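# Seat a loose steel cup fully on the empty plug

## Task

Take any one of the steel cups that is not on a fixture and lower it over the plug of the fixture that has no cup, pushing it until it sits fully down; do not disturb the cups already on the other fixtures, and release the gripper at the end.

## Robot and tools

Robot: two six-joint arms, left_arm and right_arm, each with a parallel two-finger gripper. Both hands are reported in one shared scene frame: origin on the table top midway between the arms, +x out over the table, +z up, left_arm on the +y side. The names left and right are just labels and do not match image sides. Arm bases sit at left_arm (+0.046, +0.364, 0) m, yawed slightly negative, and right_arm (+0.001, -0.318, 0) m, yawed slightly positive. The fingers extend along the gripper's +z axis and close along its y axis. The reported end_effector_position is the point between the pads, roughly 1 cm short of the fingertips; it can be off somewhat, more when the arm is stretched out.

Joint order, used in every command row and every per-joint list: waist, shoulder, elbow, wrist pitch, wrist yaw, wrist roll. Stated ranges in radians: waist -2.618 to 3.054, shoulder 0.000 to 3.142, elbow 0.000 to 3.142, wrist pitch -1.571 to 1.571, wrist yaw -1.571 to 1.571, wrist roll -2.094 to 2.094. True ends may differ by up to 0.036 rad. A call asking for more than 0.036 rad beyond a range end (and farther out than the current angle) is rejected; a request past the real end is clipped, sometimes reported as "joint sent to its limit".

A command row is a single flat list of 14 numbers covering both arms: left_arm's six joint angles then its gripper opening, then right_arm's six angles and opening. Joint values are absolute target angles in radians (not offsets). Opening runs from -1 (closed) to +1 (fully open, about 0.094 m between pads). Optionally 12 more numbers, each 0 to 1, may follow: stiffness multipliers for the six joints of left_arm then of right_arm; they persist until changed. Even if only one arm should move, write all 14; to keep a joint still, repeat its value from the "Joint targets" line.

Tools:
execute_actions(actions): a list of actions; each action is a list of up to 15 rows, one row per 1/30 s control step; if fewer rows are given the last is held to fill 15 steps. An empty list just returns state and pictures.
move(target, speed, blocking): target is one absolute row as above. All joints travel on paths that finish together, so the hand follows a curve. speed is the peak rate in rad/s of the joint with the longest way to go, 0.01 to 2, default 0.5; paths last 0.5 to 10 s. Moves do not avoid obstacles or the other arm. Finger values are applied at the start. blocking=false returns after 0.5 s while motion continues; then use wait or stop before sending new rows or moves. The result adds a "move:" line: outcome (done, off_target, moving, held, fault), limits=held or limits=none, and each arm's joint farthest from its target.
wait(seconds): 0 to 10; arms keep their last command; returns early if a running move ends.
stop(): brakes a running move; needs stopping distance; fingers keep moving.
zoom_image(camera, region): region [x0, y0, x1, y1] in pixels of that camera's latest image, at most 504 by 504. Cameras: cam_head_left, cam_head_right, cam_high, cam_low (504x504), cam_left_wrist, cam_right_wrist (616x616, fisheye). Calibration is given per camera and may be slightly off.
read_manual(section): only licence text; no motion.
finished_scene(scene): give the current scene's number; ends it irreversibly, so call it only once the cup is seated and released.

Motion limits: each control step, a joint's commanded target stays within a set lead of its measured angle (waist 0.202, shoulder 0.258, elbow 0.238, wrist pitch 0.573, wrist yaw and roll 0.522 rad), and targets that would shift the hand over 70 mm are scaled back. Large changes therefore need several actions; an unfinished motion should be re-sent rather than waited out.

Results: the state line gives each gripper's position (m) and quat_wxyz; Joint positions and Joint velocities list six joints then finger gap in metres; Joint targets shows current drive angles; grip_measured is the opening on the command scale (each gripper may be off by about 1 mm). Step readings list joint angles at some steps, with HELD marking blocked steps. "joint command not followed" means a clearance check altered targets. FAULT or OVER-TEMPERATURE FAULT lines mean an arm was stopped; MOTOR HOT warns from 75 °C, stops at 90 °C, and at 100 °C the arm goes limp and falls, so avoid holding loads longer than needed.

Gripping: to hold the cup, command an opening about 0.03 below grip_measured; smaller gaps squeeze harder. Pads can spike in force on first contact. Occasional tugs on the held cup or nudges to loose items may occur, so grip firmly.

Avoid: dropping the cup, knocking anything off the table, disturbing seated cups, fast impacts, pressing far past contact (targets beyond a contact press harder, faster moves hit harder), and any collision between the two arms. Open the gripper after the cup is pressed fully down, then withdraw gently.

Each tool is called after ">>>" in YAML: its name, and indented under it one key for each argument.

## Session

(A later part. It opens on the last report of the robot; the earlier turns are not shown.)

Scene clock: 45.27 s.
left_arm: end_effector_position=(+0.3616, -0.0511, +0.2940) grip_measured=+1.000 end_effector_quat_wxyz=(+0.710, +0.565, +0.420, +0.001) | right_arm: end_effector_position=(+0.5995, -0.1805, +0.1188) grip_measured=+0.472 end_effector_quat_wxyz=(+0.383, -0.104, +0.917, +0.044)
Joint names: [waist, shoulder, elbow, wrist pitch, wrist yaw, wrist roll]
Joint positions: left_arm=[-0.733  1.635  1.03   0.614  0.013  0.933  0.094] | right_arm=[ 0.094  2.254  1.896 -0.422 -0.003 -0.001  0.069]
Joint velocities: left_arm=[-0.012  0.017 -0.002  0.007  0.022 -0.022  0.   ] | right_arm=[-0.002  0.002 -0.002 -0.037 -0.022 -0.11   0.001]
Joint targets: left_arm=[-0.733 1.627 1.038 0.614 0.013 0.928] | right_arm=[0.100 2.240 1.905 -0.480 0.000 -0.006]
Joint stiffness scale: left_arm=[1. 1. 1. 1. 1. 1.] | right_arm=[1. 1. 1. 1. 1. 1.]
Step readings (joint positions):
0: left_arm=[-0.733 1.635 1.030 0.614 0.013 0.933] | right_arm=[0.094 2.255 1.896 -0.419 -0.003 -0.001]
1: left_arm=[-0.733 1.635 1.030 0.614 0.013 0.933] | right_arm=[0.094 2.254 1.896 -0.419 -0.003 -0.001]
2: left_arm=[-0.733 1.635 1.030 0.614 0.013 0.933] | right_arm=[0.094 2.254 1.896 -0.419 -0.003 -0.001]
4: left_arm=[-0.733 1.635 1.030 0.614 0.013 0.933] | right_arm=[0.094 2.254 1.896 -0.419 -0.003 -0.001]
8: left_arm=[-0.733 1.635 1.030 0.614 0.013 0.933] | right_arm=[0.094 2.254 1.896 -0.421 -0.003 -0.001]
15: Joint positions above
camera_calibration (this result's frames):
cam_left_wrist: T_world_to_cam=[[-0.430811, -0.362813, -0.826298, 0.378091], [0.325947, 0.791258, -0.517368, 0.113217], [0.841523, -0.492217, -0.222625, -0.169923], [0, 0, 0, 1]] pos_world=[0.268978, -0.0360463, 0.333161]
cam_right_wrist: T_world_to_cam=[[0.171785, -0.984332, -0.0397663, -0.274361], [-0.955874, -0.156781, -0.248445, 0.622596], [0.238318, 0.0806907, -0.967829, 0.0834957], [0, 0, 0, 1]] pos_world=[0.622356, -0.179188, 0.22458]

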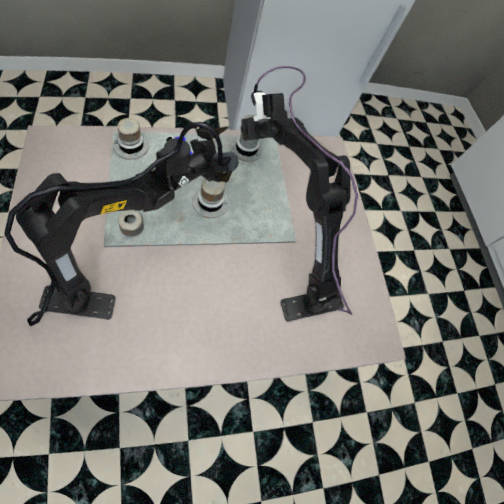

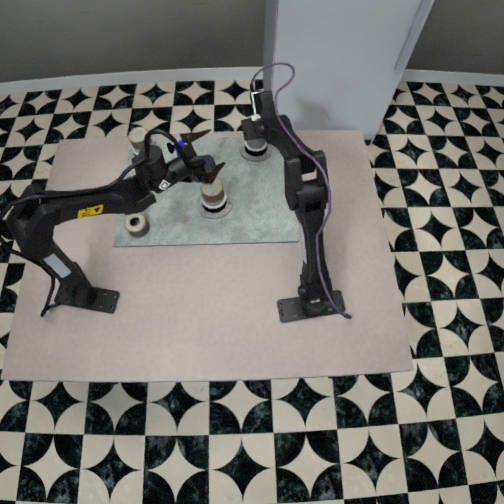

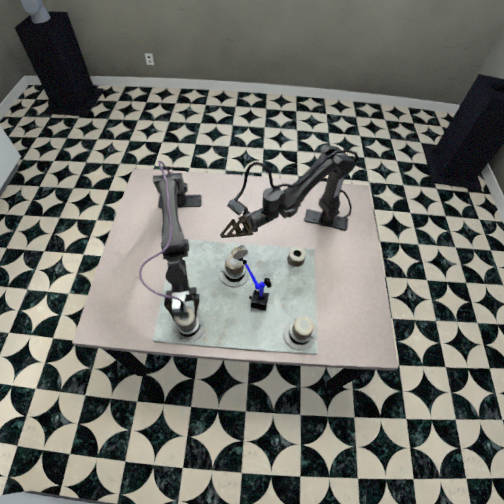

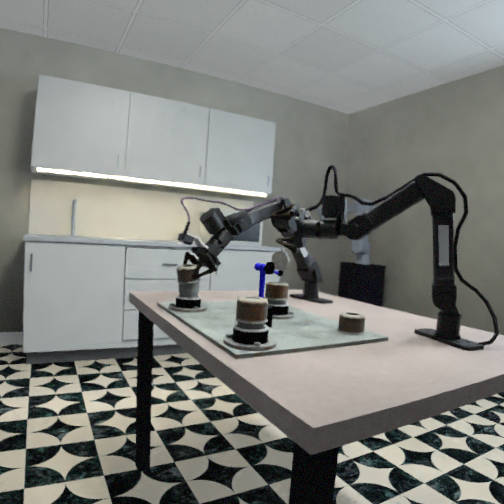

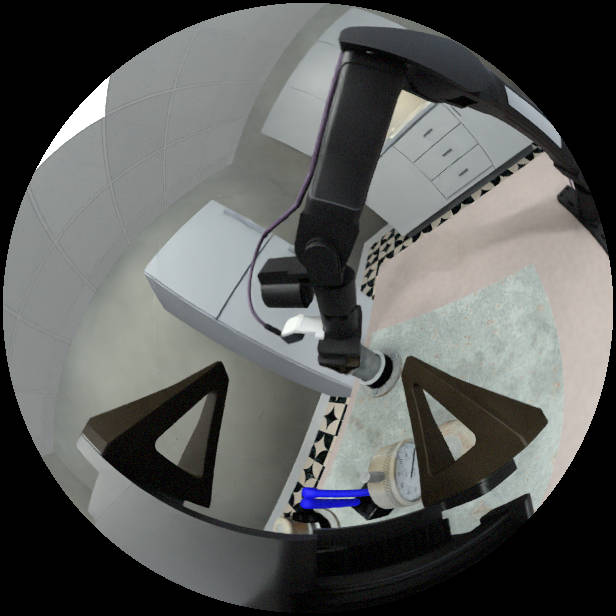

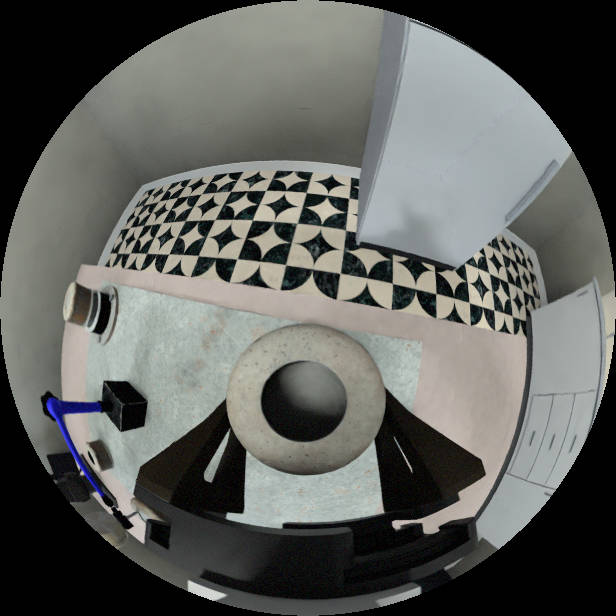

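>>> execute_actions:
  actions:
    - [[-0.733,1.627,1.038,0.614,0.013,0.928,1,0.1,2.24,1.905,-0.485,0,-0.006,0.45],[-0.733,1.627,1.038,0.614,0.013,0.928,1,0.1,2.24,1.905,-0.49,0,-0.006,0.46],[-0.733,1.627,1.038,0.614,0.013,0.928,1,0.1,2.24,1.905,-0.495,0,-0.006,0.465],[-0.733,1.627,1.038,0.614,0.013,0.928,1,0.1,2.24,1.905,-0.50,0,-0.006,0.469],[-0.733,1.627,1.038,0.614,0.013,0.928,1,0.1,2.24,1.905,-0.505,0,-0.006,0.472],[-0.733,1.627,1.038,0.614,0.013,0.928,1,0.1,2.24,1.905,-0.51,0,-0.006,0.474],[-0.733,1.627,1.038,0.614,0.013,0.928,1,0.1,2.24,1.905,-0.515,0,-0.006,0.476],[-0.733,1.627,1.038,0.614,0.013,0.928,1,0.1,2.24,1.905,-0.52,0,-0.006,0.476]]

>>> zoom_image:
  camera: "cam_low"
  region: [155, 245, 225, 315]

Scene clock: 47.80 s.
left_arm: end_effector_position=(+0.3616, -0.0511, +0.2940) grip_measured=+1.000 end_effector_quat_wxyz=(+0.710, +0.565, +0.420, +0.001) | right_arm: end_effector_position=(+0.5992, -0.1806, +0.1185) grip_measured=+0.482 end_effector_quat_wxyz=(+0.382, -0.104, +0.917, +0.044)
Joint names: [waist, shoulder, elbow, wrist pitch, wrist yaw, wrist roll]
Joint positions: left_arm=[-0.733  1.635  1.03   0.614  0.013  0.933  0.094] | right_arm=[ 0.094  2.254  1.896 -0.423 -0.003 -0.001  0.07 ]
Joint velocities: left_arm=[ 0.002 -0.007 -0.007 -0.051  0.022  0.007  0.   ] | right_arm=[ 0.007  0.002 -0.007  0.095 -0.007 -0.022 -0.001]
Joint targets: left_arm=[-0.733 1.627 1.038 0.614 0.013 0.928] | right_arm=[0.100 2.240 1.905 -0.520 0.000 -0.006]
Joint stiffness scale: left_arm=[1. 1. 1. 1. 1. 1.] | right_arm=[1. 1. 1. 1. 1. 1.]
Step readings (joint positions):
0: left_arm=[-0.733 1.635 1.030 0.614 0.013 0.933] | right_arm=[0.094 2.254 1.896 -0.422 -0.003 -0.001]
1: left_arm=[-0.733 1.635 1.030 0.614 0.013 0.933] | right_arm=[0.094 2.254 1.896 -0.422 -0.003 -0.001]
2: left_arm=[-0.733 1.635 1.030 0.614 0.013 0.933] | right_arm=[0.094 2.254 1.896 -0.422 -0.003 -0.001]
4: left_arm=[-0.733 1.635 1.030 0.614 0.013 0.933] | right_arm=[0.094 2.254 1.896 -0.422 -0.003 -0.001]
8: left_arm=[-0.733 1.635 1.030 0.614 0.013 0.933] | right_arm=[0.094 2.254 1.896 -0.423 -0.003 -0.001]
15: Joint positions above
camera_calibration (this result's frames):
cam_left_wrist: T_world_to_cam=[[-0.430811, -0.362813, -0.826298, 0.378091], [0.325947, 0.791258, -0.517368, 0.113217], [0.841523, -0.492217, -0.222625, -0.169923], [0, 0, 0, 1]] pos_world=[0.268978, -0.0360463, 0.333161]
cam_right_wrist: T_world_to_cam=[[0.171726, -0.984345, -0.0396895, -0.274361], [-0.956242, -0.156865, -0.24697, 0.622302], [0.236877, 0.0803638, -0.96821, 0.0841513], [0, 0, 0, 1]] pos_world=[0.622252, -0.179212, 0.224276]

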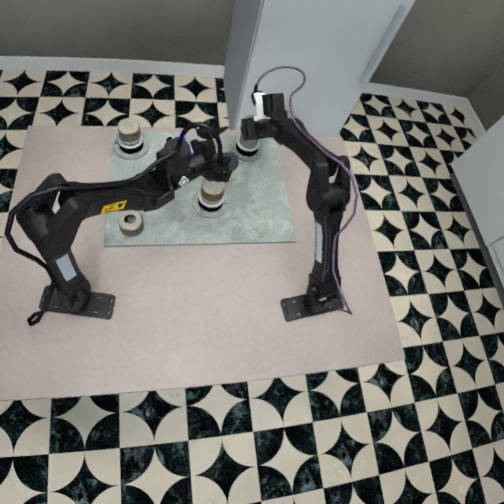

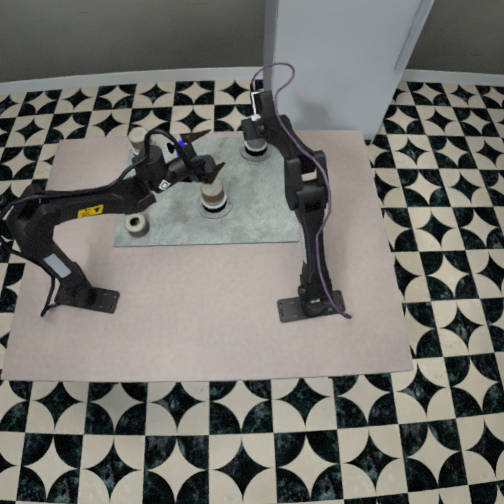

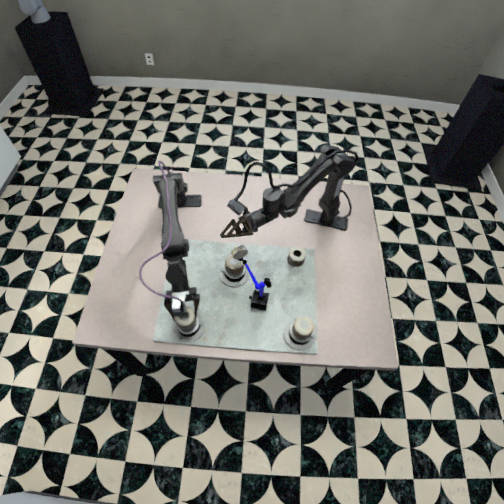

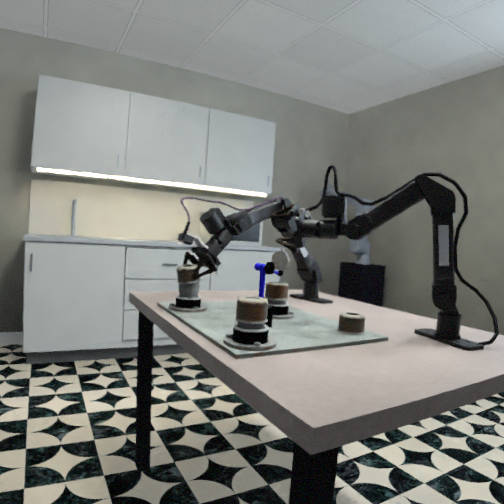

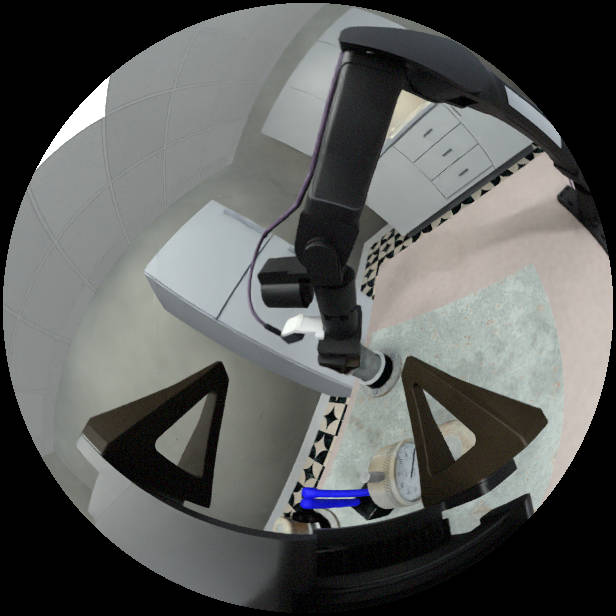

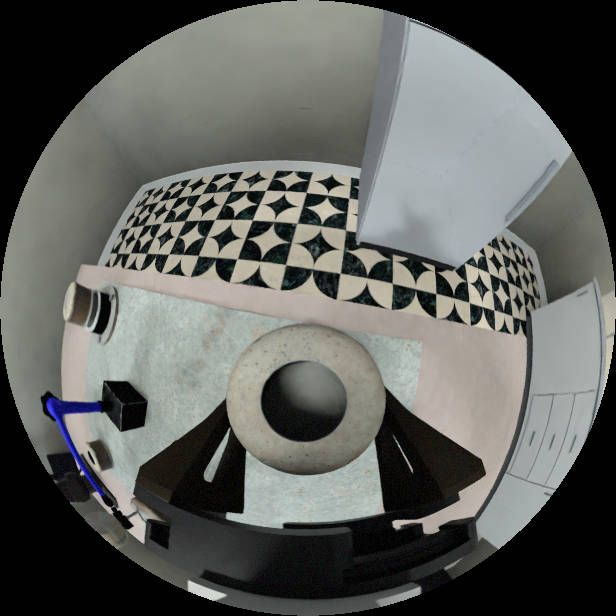

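Region (155, 245, 225, 315) of cam_low's 504x504 image, scaled by 7.200, with more detail than that image has.

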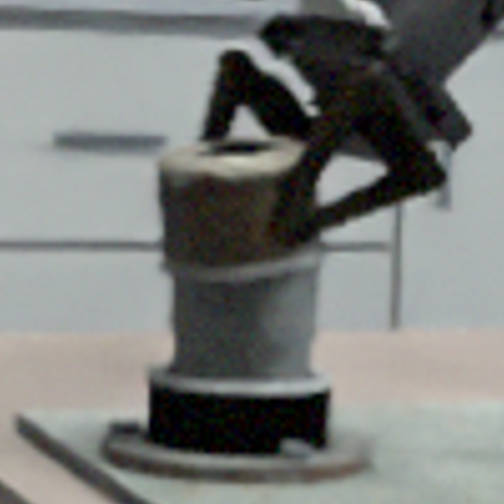

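>>> execute_actions:
  actions:
    - [[-0.733,1.627,1.038,0.614,0.013,0.928,1,0.1,2.235,1.905,-0.52,0,-0.006,0.476],[-0.733,1.627,1.038,0.614,0.013,0.928,1,0.1,2.23,1.905,-0.52,0,-0.006,0.476],[-0.733,1.627,1.038,0.614,0.013,0.928,1,0.1,2.226,1.905,-0.52,0,-0.006,0.476],[-0.733,1.627,1.038,0.614,0.013,0.928,1,0.1,2.222,1.905,-0.52,0,-0.006,0.476],[-0.733,1.627,1.038,0.614,0.013,0.928,1,0.1,2.219,1.905,-0.52,0,-0.006,0.476],[-0.733,1.627,1.038,0.614,0.013,0.928,1,0.1,2.216,1.905,-0.52,0,-0.006,0.476],[-0.733,1.627,1.038,0.614,0.013,0.928,1,0.1,2.213,1.905,-0.52,0,-0.006,0.476],[-0.733,1.627,1.038,0.614,0.013,0.928,1,0.1,2.210,1.905,-0.52,0,-0.006,0.476],[-0.733,1.627,1.038,0.614,0.013,0.928,1,0.1,2.207,1.905,-0.52,0,-0.006,0.476],[-0.733,1.627,1.038,0.614,0.013,0.928,1,0.1,2.205,1.905,-0.52,0,-0.006,0.476]]

>>> zoom_image:
  camera: "cam_low"
  region: [155, 245, 225, 315]

Scene clock: 50.70 s.
left_arm: end_effector_position=(+0.3616, -0.0511, +0.2940) grip_measured=+1.000 end_effector_quat_wxyz=(+0.710, +0.565, +0.420, +0.001) | right_arm: end_effector_position=(+0.5955, -0.1815, +0.1158) grip_measured=+0.482 end_effector_quat_wxyz=(+0.373, -0.104, +0.921, +0.043)
Joint names: [waist, shoulder, elbow, wrist pitch, wrist yaw, wrist roll]
Joint positions: left_arm=[-0.733  1.635  1.03   0.614  0.013  0.933  0.094] | right_arm=[ 0.094  2.252  1.896 -0.445 -0.003 -0.001  0.07 ]
Joint velocities: left_arm=[ 0.007  0.012 -0.027 -0.022 -0.066 -0.037  0.   ] | right_arm=[-0.002 -0.007  0.017 -0.051  0.066 -0.081  0.   ]
Joint targets: left_arm=[-0.733 1.627 1.038 0.614 0.013 0.928] | right_arm=[0.100 2.205 1.905 -0.520 -0.000 -0.006]
Joint stiffness scale: left_arm=[1. 1. 1. 1. 1. 1.] | right_arm=[1. 1. 1. 1. 1. 1.]
Step readings (joint positions):
0: left_arm=[-0.733 1.635 1.030 0.614 0.013 0.933] | right_arm=[0.094 2.254 1.896 -0.423 -0.003 -0.001]
1: left_arm=[-0.733 1.635 1.030 0.614 0.013 0.933] | right_arm=[0.094 2.254 1.896 -0.423 -0.003 -0.001]
2: left_arm=[-0.733 1.635 1.030 0.614 0.013 0.933] | right_arm=[0.094 2.253 1.896 -0.424 -0.003 -0.001]
4: left_arm=[-0.733 1.635 1.030 0.614 0.013 0.933] | right_arm=[0.094 2.252 1.896 -0.441 -0.003 -0.001]
8: left_arm=[-0.733 1.635 1.030 0.614 0.013 0.933] | right_arm=[0.094 2.252 1.896 -0.445 -0.003 -0.001]
15: Joint positions above
camera_calibration (this result's frames):
cam_left_wrist: T_world_to_cam=[[-0.430811, -0.362813, -0.826298, 0.378091], [0.325947, 0.791258, -0.517368, 0.113217], [0.841523, -0.492217, -0.222625, -0.169923], [0, 0, 0, 1]] pos_world=[0.268978, -0.0360463, 0.333161]
cam_right_wrist: T_world_to_cam=[[0.170968, -0.984517, -0.0386831, -0.274357], [-0.960834, -0.157907, -0.227735, 0.61824], [0.218101, 0.0761034, -0.972954, 0.0934826], [0, 0, 0, 1]] pos_world=[0.620544, -0.179599, 0.221136]

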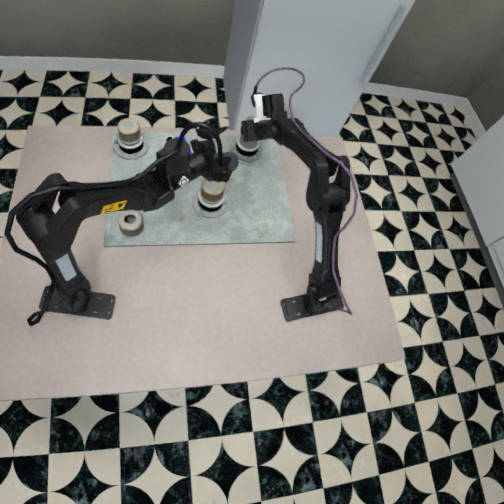

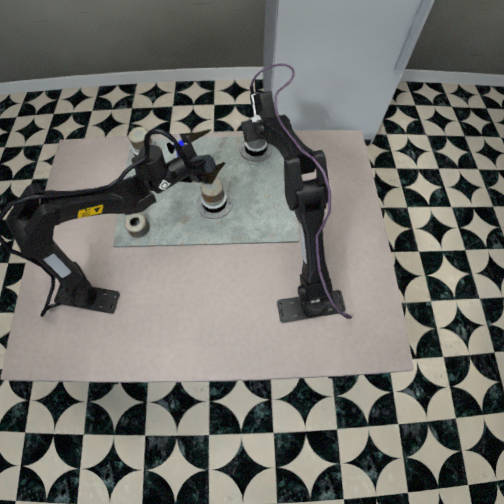

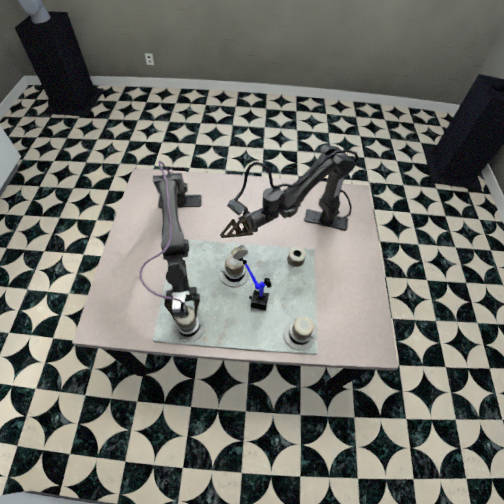

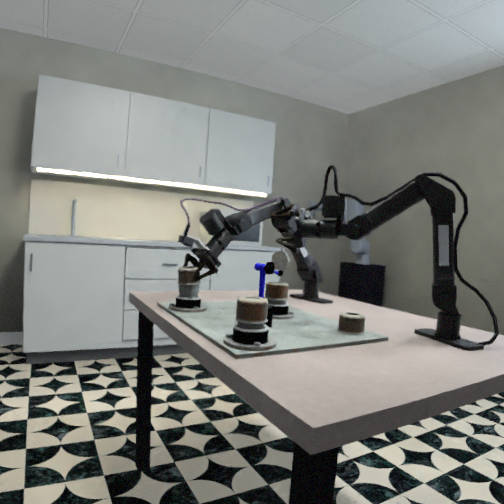

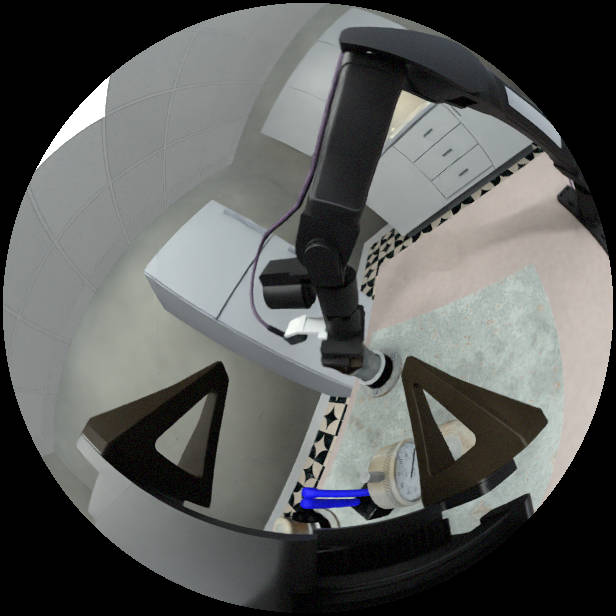

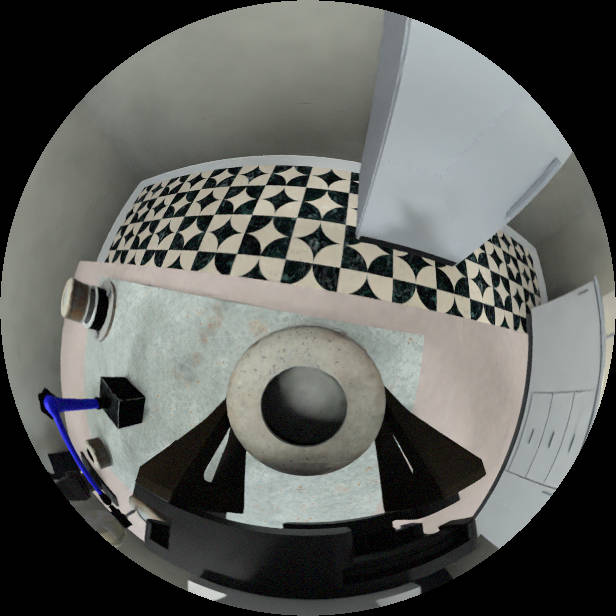

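Region (155, 245, 225, 315) of cam_low's 504x504 image, scaled by 7.200, with more detail than that image has.

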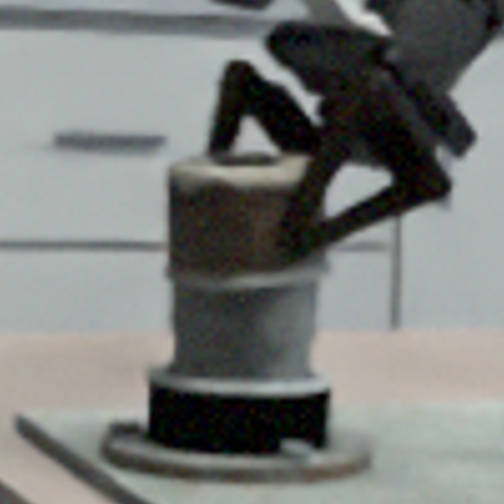

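>>> execute_actions:
  actions:
    - [[-0.733,1.627,1.038,0.614,0.013,0.928,1,0.1,2.215,1.900,-0.50,0,-0.006,0.476],[-0.733,1.627,1.038,0.614,0.013,0.928,1,0.1,2.225,1.895,-0.48,0,-0.006,0.476],[-0.733,1.627,1.038,0.614,0.013,0.928,1,0.1,2.235,1.890,-0.46,0,-0.006,0.476],[-0.733,1.627,1.038,0.614,0.013,0.928,1,0.1,2.235,1.885,-0.44,0,-0.006,0.476],[-0.733,1.627,1.038,0.614,0.013,0.928,1,0.1,2.235,1.880,-0.425,0,-0.006,0.476],[-0.733,1.627,1.038,0.614,0.013,0.928,1,0.1,2.235,1.876,-0.419,0,-0.006,0.476],[-0.733,1.627,1.038,0.614,0.013,0.928,1,0.1,2.235,1.871,-0.413,0,-0.006,0.476],[-0.733,1.627,1.038,0.614,0.013,0.928,1,0.1,2.235,1.866,-0.407,0,-0.006,0.476],[-0.733,1.627,1.038,0.614,0.013,0.928,1,0.1,2.235,1.861,-0.401,0,-0.006,0.476],[-0.733,1.627,1.038,0.614,0.013,0.928,1,0.1,2.235,1.856,-0.395,0,-0.006,0.476],[-0.733,1.627,1.038,0.614,0.013,0.928,1,0.1,2.235,1.852,-0.389,0,-0.006,0.476],[-0.733,1.627,1.038,0.614,0.013,0.928,1,0.1,2.235,1.847,-0.383,0,-0.006,0.476],[-0.733,1.627,1.038,0.614,0.013,0.928,1,0.1,2.235,1.842,-0.377,0,-0.006,0.476],[-0.733,1.627,1.038,0.614,0.013,0.928,1,0.1,2.235,1.837,-0.371,0,-0.006,0.476],[-0.733,1.627,1.038,0.614,0.013,0.928,1,0.1,2.235,1.832,-0.365,0,-0.006,0.476]]

>>> zoom_image:
  camera: "cam_low"
  region: [155, 245, 225, 315]

Scene clock: 53.57 s.
left_arm: end_effector_position=(+0.3616, -0.0511, +0.2940) grip_measured=+1.000 end_effector_quat_wxyz=(+0.710, +0.565, +0.420, +0.001) | right_arm: end_effector_position=(+0.5959, -0.1814, +0.1127) grip_measured=+0.482 end_effector_quat_wxyz=(+0.379, -0.104, +0.919, +0.043)
Joint names: [waist, shoulder, elbow, wrist pitch, wrist yaw, wrist roll]
Joint positions: left_arm=[-0.733  1.635  1.03   0.614  0.013  0.933  0.094] | right_arm=[ 0.094  2.246  1.864 -0.406 -0.003 -0.001  0.07 ]
Joint velocities: left_arm=[ 0.007 -0.007 -0.012  0.007 -0.066 -0.022  0.   ] | right_arm=[-0.017 -0.042 -0.134  0.125 -0.022 -0.11   0.   ]
Joint targets: left_arm=[-0.733 1.627 1.038 0.614 0.013 0.928] | right_arm=[0.100 2.235 1.832 -0.365 0.000 -0.006]
Joint stiffness scale: left_arm=[1. 1. 1. 1. 1. 1.] | right_arm=[1. 1. 1. 1. 1. 1.]
Step readings (joint positions):
0: left_arm=[-0.733 1.635 1.030 0.614 0.013 0.933] | right_arm=[0.094 2.252 1.896 -0.445 -0.003 -0.001]
1: left_arm=[-0.733 1.635 1.030 0.614 0.013 0.933] | right_arm=[0.094 2.252 1.896 -0.445 -0.003 -0.001]
2: left_arm=[-0.733 1.635 1.030 0.614 0.013 0.933] | right_arm=[0.094 2.252 1.896 -0.444 -0.003 -0.001]
4: left_arm=[-0.733 1.635 1.030 0.614 0.013 0.933] | right_arm=[0.094 2.253 1.896 -0.443 -0.003 -0.001]
8: left_arm=[-0.733 1.635 1.030 0.614 0.013 0.933] | right_arm=[0.094 2.253 1.887 -0.433 -0.003 -0.001]
15: Joint positions above
camera_calibration (this result's frames):
cam_left_wrist: T_world_to_cam=[[-0.430811, -0.362813, -0.826298, 0.378091], [0.325947, 0.791258, -0.517368, 0.113217], [0.841523, -0.492217, -0.222625, -0.169923], [0, 0, 0, 1]] pos_world=[0.268978, -0.0360463, 0.333161]
cam_right_wrist: T_world_to_cam=[[0.171213, -0.984458, -0.0390923, -0.274617], [-0.957812, -0.157021, -0.240708, 0.61771], [0.230828, 0.0786554, -0.96981, 0.0828884], [0, 0, 0, 1]] pos_world=[0.619535, -0.179875, 0.218338]

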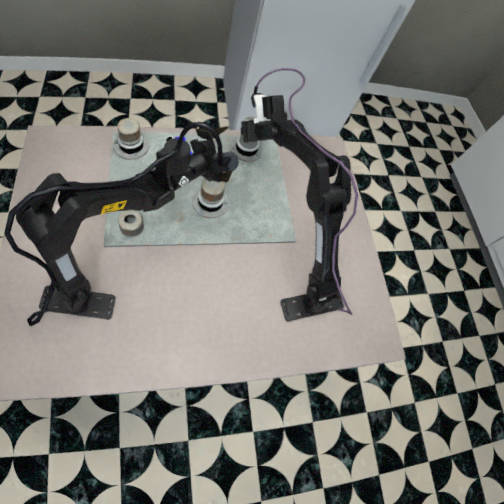

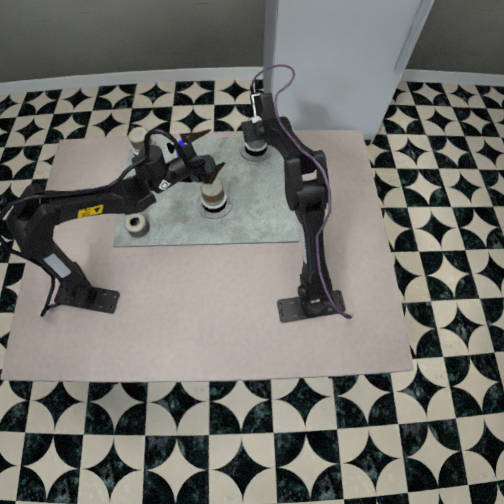

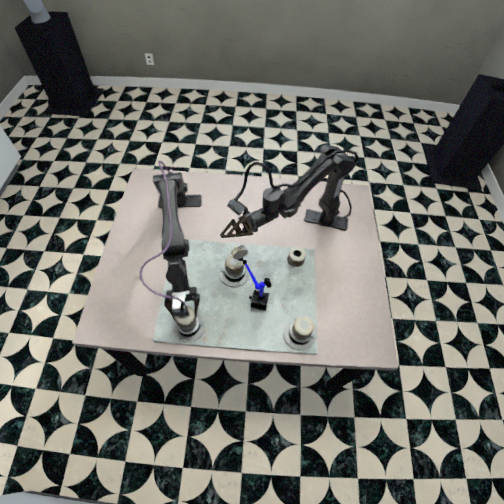

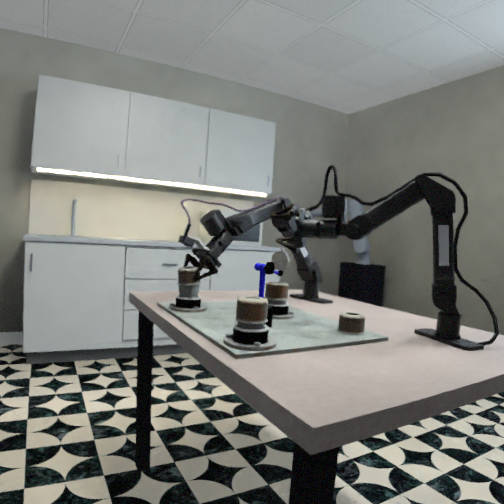

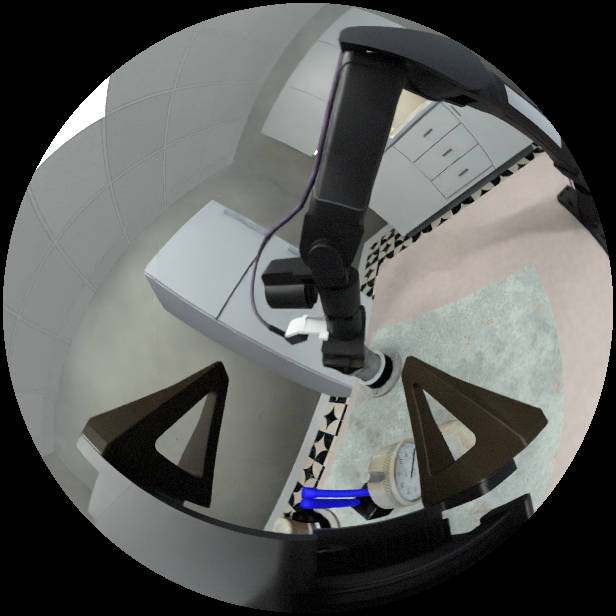

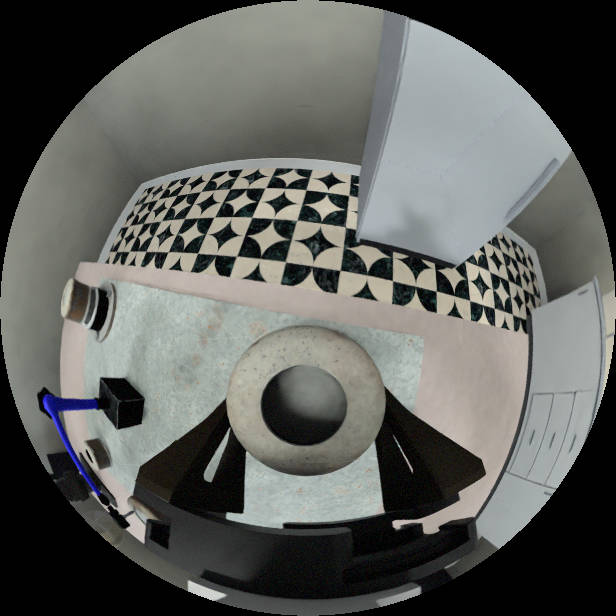

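Region (155, 245, 225, 315) of cam_low's 504x504 image, scaled by 7.200, with more detail than that image has.

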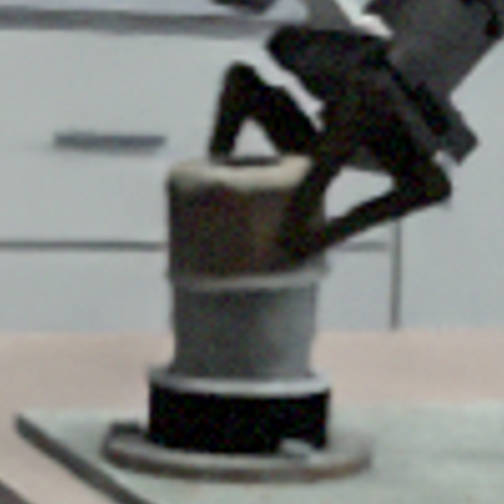

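>>> execute_actions:
  actions: []

Scene clock: 57.60 s.
left_arm: end_effector_position=(+0.3616, -0.0511, +0.2940) grip_measured=+1.000 end_effector_quat_wxyz=(+0.710, +0.565, +0.420, +0.001) | right_arm: end_effector_position=(+0.5959, -0.1814, +0.1127) grip_measured=+0.482 end_effector_quat_wxyz=(+0.381, -0.104, +0.918, +0.044)
Joint names: [waist, shoulder, elbow, wrist pitch, wrist yaw, wrist roll]
Joint positions: left_arm=[-0.733  1.635  1.03   0.614  0.013  0.933  0.094] | right_arm=[ 0.094  2.243  1.856 -0.396 -0.003 -0.001  0.07 ]
Joint velocities: left_arm=[ 0.002 -0.022 -0.007  0.037 -0.007 -0.051  0.   ] | right_arm=[-0.012  0.007 -0.002  0.022 -0.066 -0.11  -0.   ]
Joint targets: left_arm=[-0.733 1.627 1.038 0.614 0.013 0.928] | right_arm=[0.100 2.235 1.832 -0.365 0.000 -0.006]
Joint stiffness scale: left_arm=[1. 1. 1. 1. 1. 1.] | right_arm=[1. 1. 1. 1. 1. 1.]
camera_calibration (this result's frames):
cam_left_wrist: T_world_to_cam=[[-0.430811, -0.362813, -0.826298, 0.378091], [0.325947, 0.791258, -0.517368, 0.113217], [0.841523, -0.492217, -0.222625, -0.169923], [0, 0, 0, 1]] pos_world=[0.268978, -0.0360463, 0.333161]
cam_right_wrist: T_world_to_cam=[[0.171403, -0.984415, -0.0393441, -0.274689], [-0.956637, -0.156754, -0.245509, 0.617657], [0.235516, 0.079719, -0.968596, 0.0801789], [0, 0, 0, 1]] pos_world=[0.619072, -0.17998, 0.218494]

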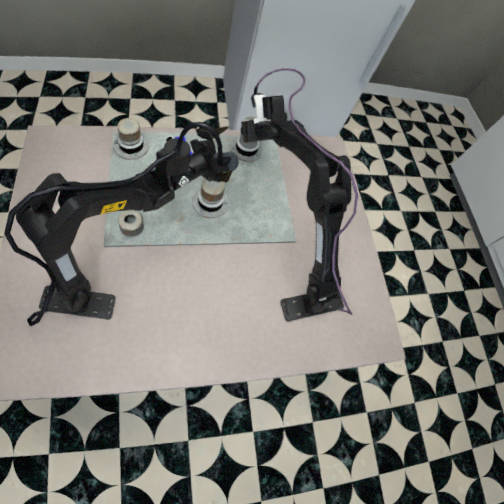

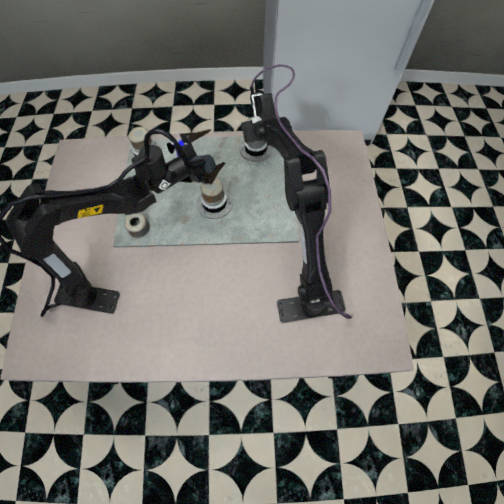

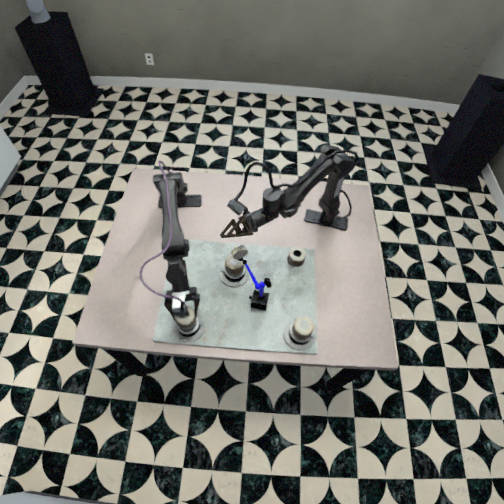

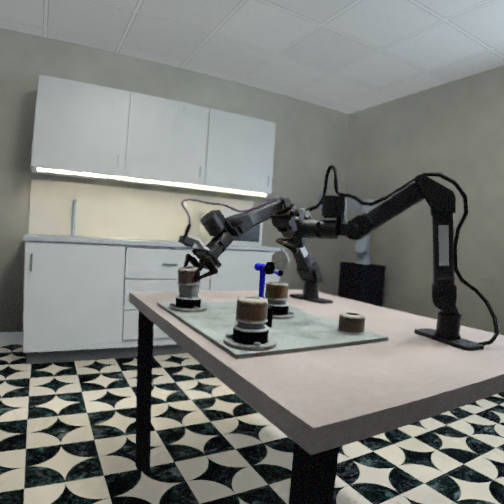

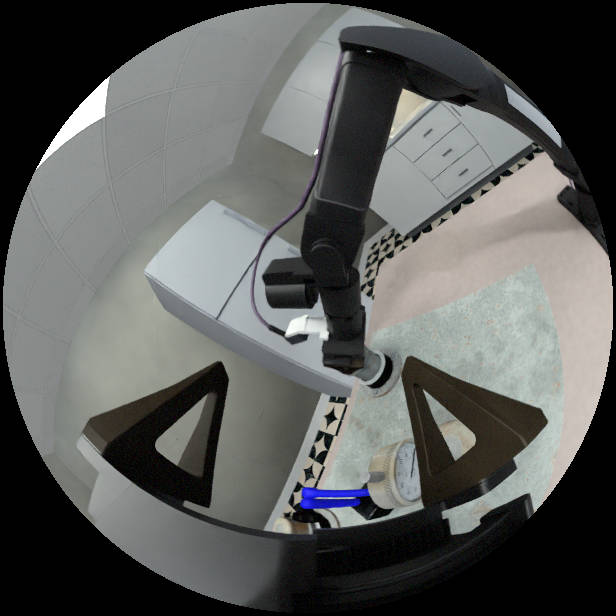

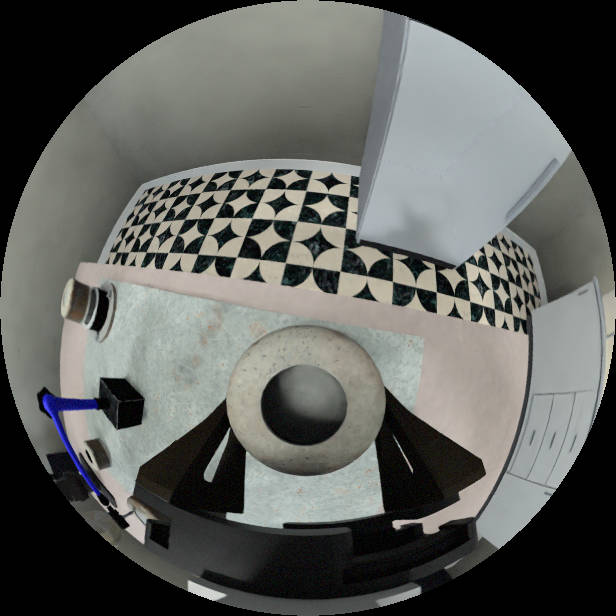

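>>> zoom_image:
  camera: "cam_low"
  region: [155, 245, 225, 315]

Region (155, 245, 225, 315) of cam_low's 504x504 image, scaled by 7.200, with more detail than that image has.

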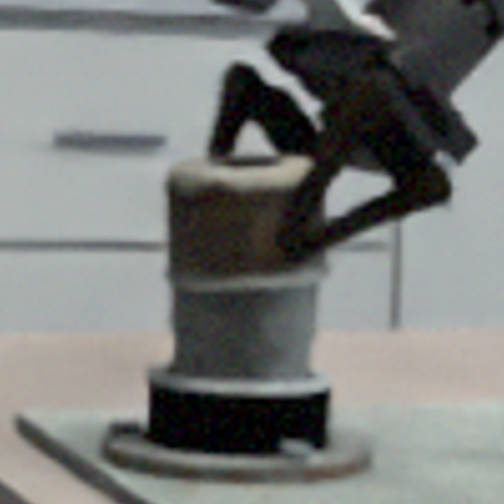

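>>> execute_actions:
  actions:
    - [[-0.733,1.627,1.038,0.614,0.013,0.928,1,0.1,2.232,1.84,-0.38,0,-0.006,0.476],[-0.733,1.627,1.038,0.614,0.013,0.928,1,0.1,2.229,1.848,-0.395,0,-0.006,0.476],[-0.733,1.627,1.038,0.614,0.013,0.928,1,0.1,2.226,1.856,-0.41,0,-0.006,0.476],[-0.733,1.627,1.038,0.614,0.013,0.928,1,0.1,2.223,1.862,-0.42,0,-0.006,0.476],[-0.733,1.627,1.038,0.614,0.013,0.928,1,0.1,2.22,1.862,-0.43,0,-0.006,0.476],[-0.733,1.627,1.038,0.614,0.013,0.928,1,0.1,2.22,1.862,-0.44,0,-0.006,0.476],[-0.733,1.627,1.038,0.614,0.013,0.928,1,0.1,2.22,1.862,-0.45,0,-0.006,0.476],[-0.733,1.627,1.038,0.614,0.013,0.928,1,0.1,2.22,1.862,-0.46,0,-0.006,0.476],[-0.733,1.627,1.038,0.614,0.013,0.928,1,0.1,2.22,1.862,-0.47,0,-0.006,0.476]]

>>> zoom_image:
  camera: "cam_low"
  region: [155, 245, 225, 315]

Scene clock: 60.57 s.
left_arm: end_effector_position=(+0.3616, -0.0511, +0.2940) grip_measured=+1.000 end_effector_quat_wxyz=(+0.710, +0.565, +0.420, +0.001) | right_arm: end_effector_position=(+0.5954, -0.1815, +0.1126) grip_measured=+0.482 end_effector_quat_wxyz=(+0.380, -0.104, +0.918, +0.043)
Joint names: [waist, shoulder, elbow, wrist pitch, wrist yaw, wrist roll]
Joint positions: left_arm=[-0.733  1.635  1.03   0.614  0.013  0.933  0.094] | right_arm=[ 0.094  2.243  1.856 -0.399 -0.003 -0.002  0.07 ]
Joint velocities: left_arm=[-0.012  0.027  0.002 -0.037 -0.007 -0.051  0.   ] | right_arm=[ 0.007 -0.007  0.007  0.007 -0.066  0.022 -0.001]
Joint targets: left_arm=[-0.733 1.627 1.038 0.614 0.013 0.928] | right_arm=[0.100 2.220 1.862 -0.470 -0.000 -0.006]
Joint stiffness scale: left_arm=[1. 1. 1. 1. 1. 1.] | right_arm=[1. 1. 1. 1. 1. 1.]
Step readings (joint positions):
0: left_arm=[-0.733 1.635 1.030 0.614 0.013 0.933] | right_arm=[0.094 2.243 1.856 -0.396 -0.003 -0.001]
1: left_arm=[-0.733 1.635 1.030 0.614 0.013 0.933] | right_arm=[0.094 2.243 1.856 -0.396 -0.003 -0.001]
2: left_arm=[-0.733 1.635 1.030 0.614 0.013 0.933] | right_arm=[0.094 2.243 1.856 -0.396 -0.003 -0.001]
4: left_arm=[-0.733 1.635 1.030 0.614 0.013 0.933] | right_arm=[0.094 2.243 1.856 -0.397 -0.003 -0.002]
8: left_arm=[-0.733 1.635 1.030 0.614 0.013 0.933] | right_arm=[0.094 2.243 1.856 -0.398 -0.003 -0.002]
15: Joint positions above
camera_calibration (this result's frames):
cam_left_wrist: T_world_to_cam=[[-0.430811, -0.362813, -0.826298, 0.378091], [0.325947, 0.791258, -0.517368, 0.113217], [0.841523, -0.492217, -0.222625, -0.169923], [0, 0, 0, 1]] pos_world=[0.268978, -0.0360463, 0.333161]
cam_right_wrist: T_world_to_cam=[[0.171583, -0.984399, -0.0389588, -0.274868], [-0.957125, -0.1572, -0.243311, 0.617083], [0.23339, 0.0790365, -0.969166, 0.0814321], [0, 0, 0, 1]] pos_world=[0.618783, -0.18001, 0.218355]

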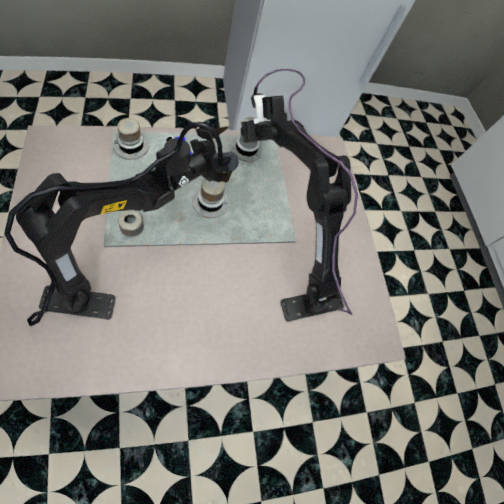

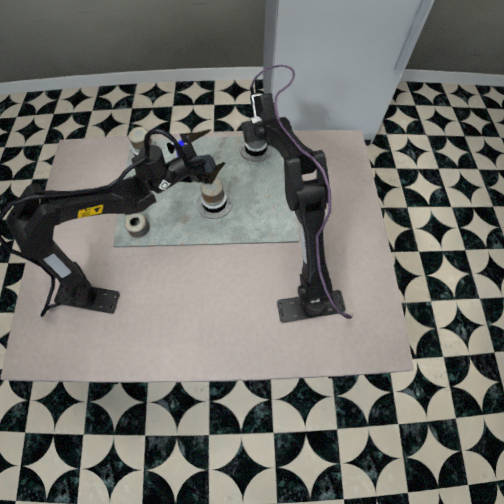

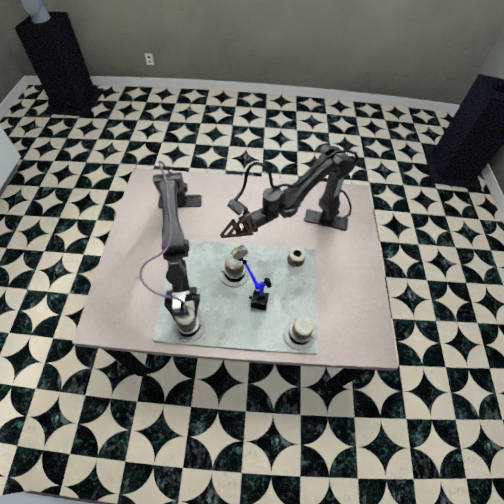

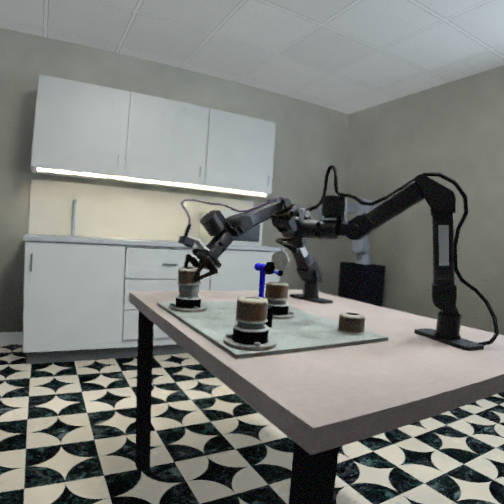

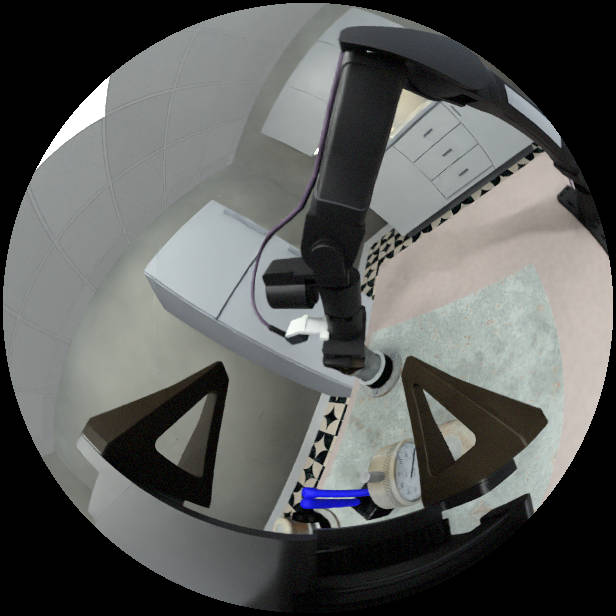

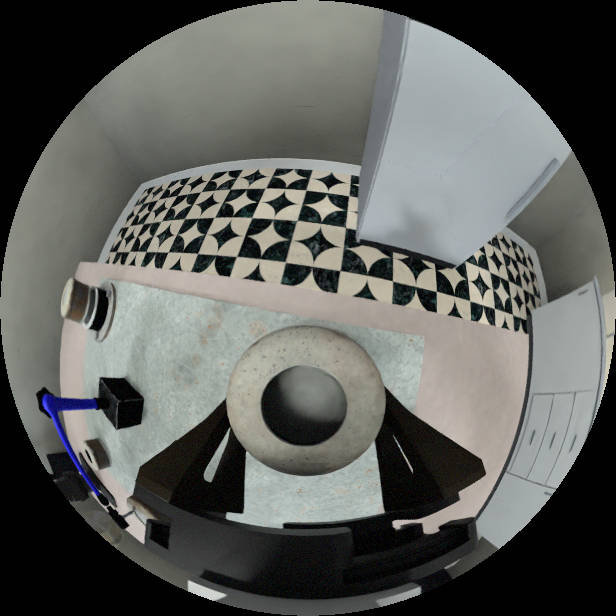

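Region (155, 245, 225, 315) of cam_low's 504x504 image, scaled by 7.200, with more detail than that image has.

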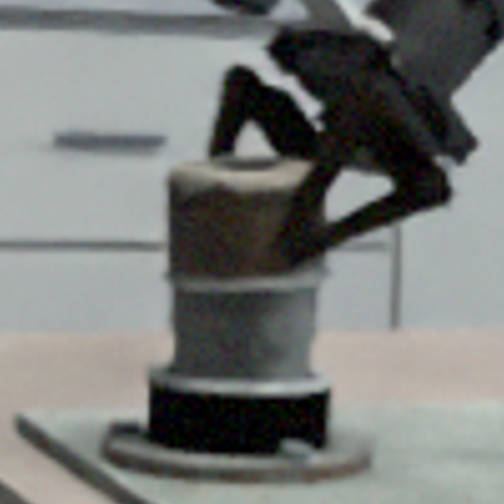

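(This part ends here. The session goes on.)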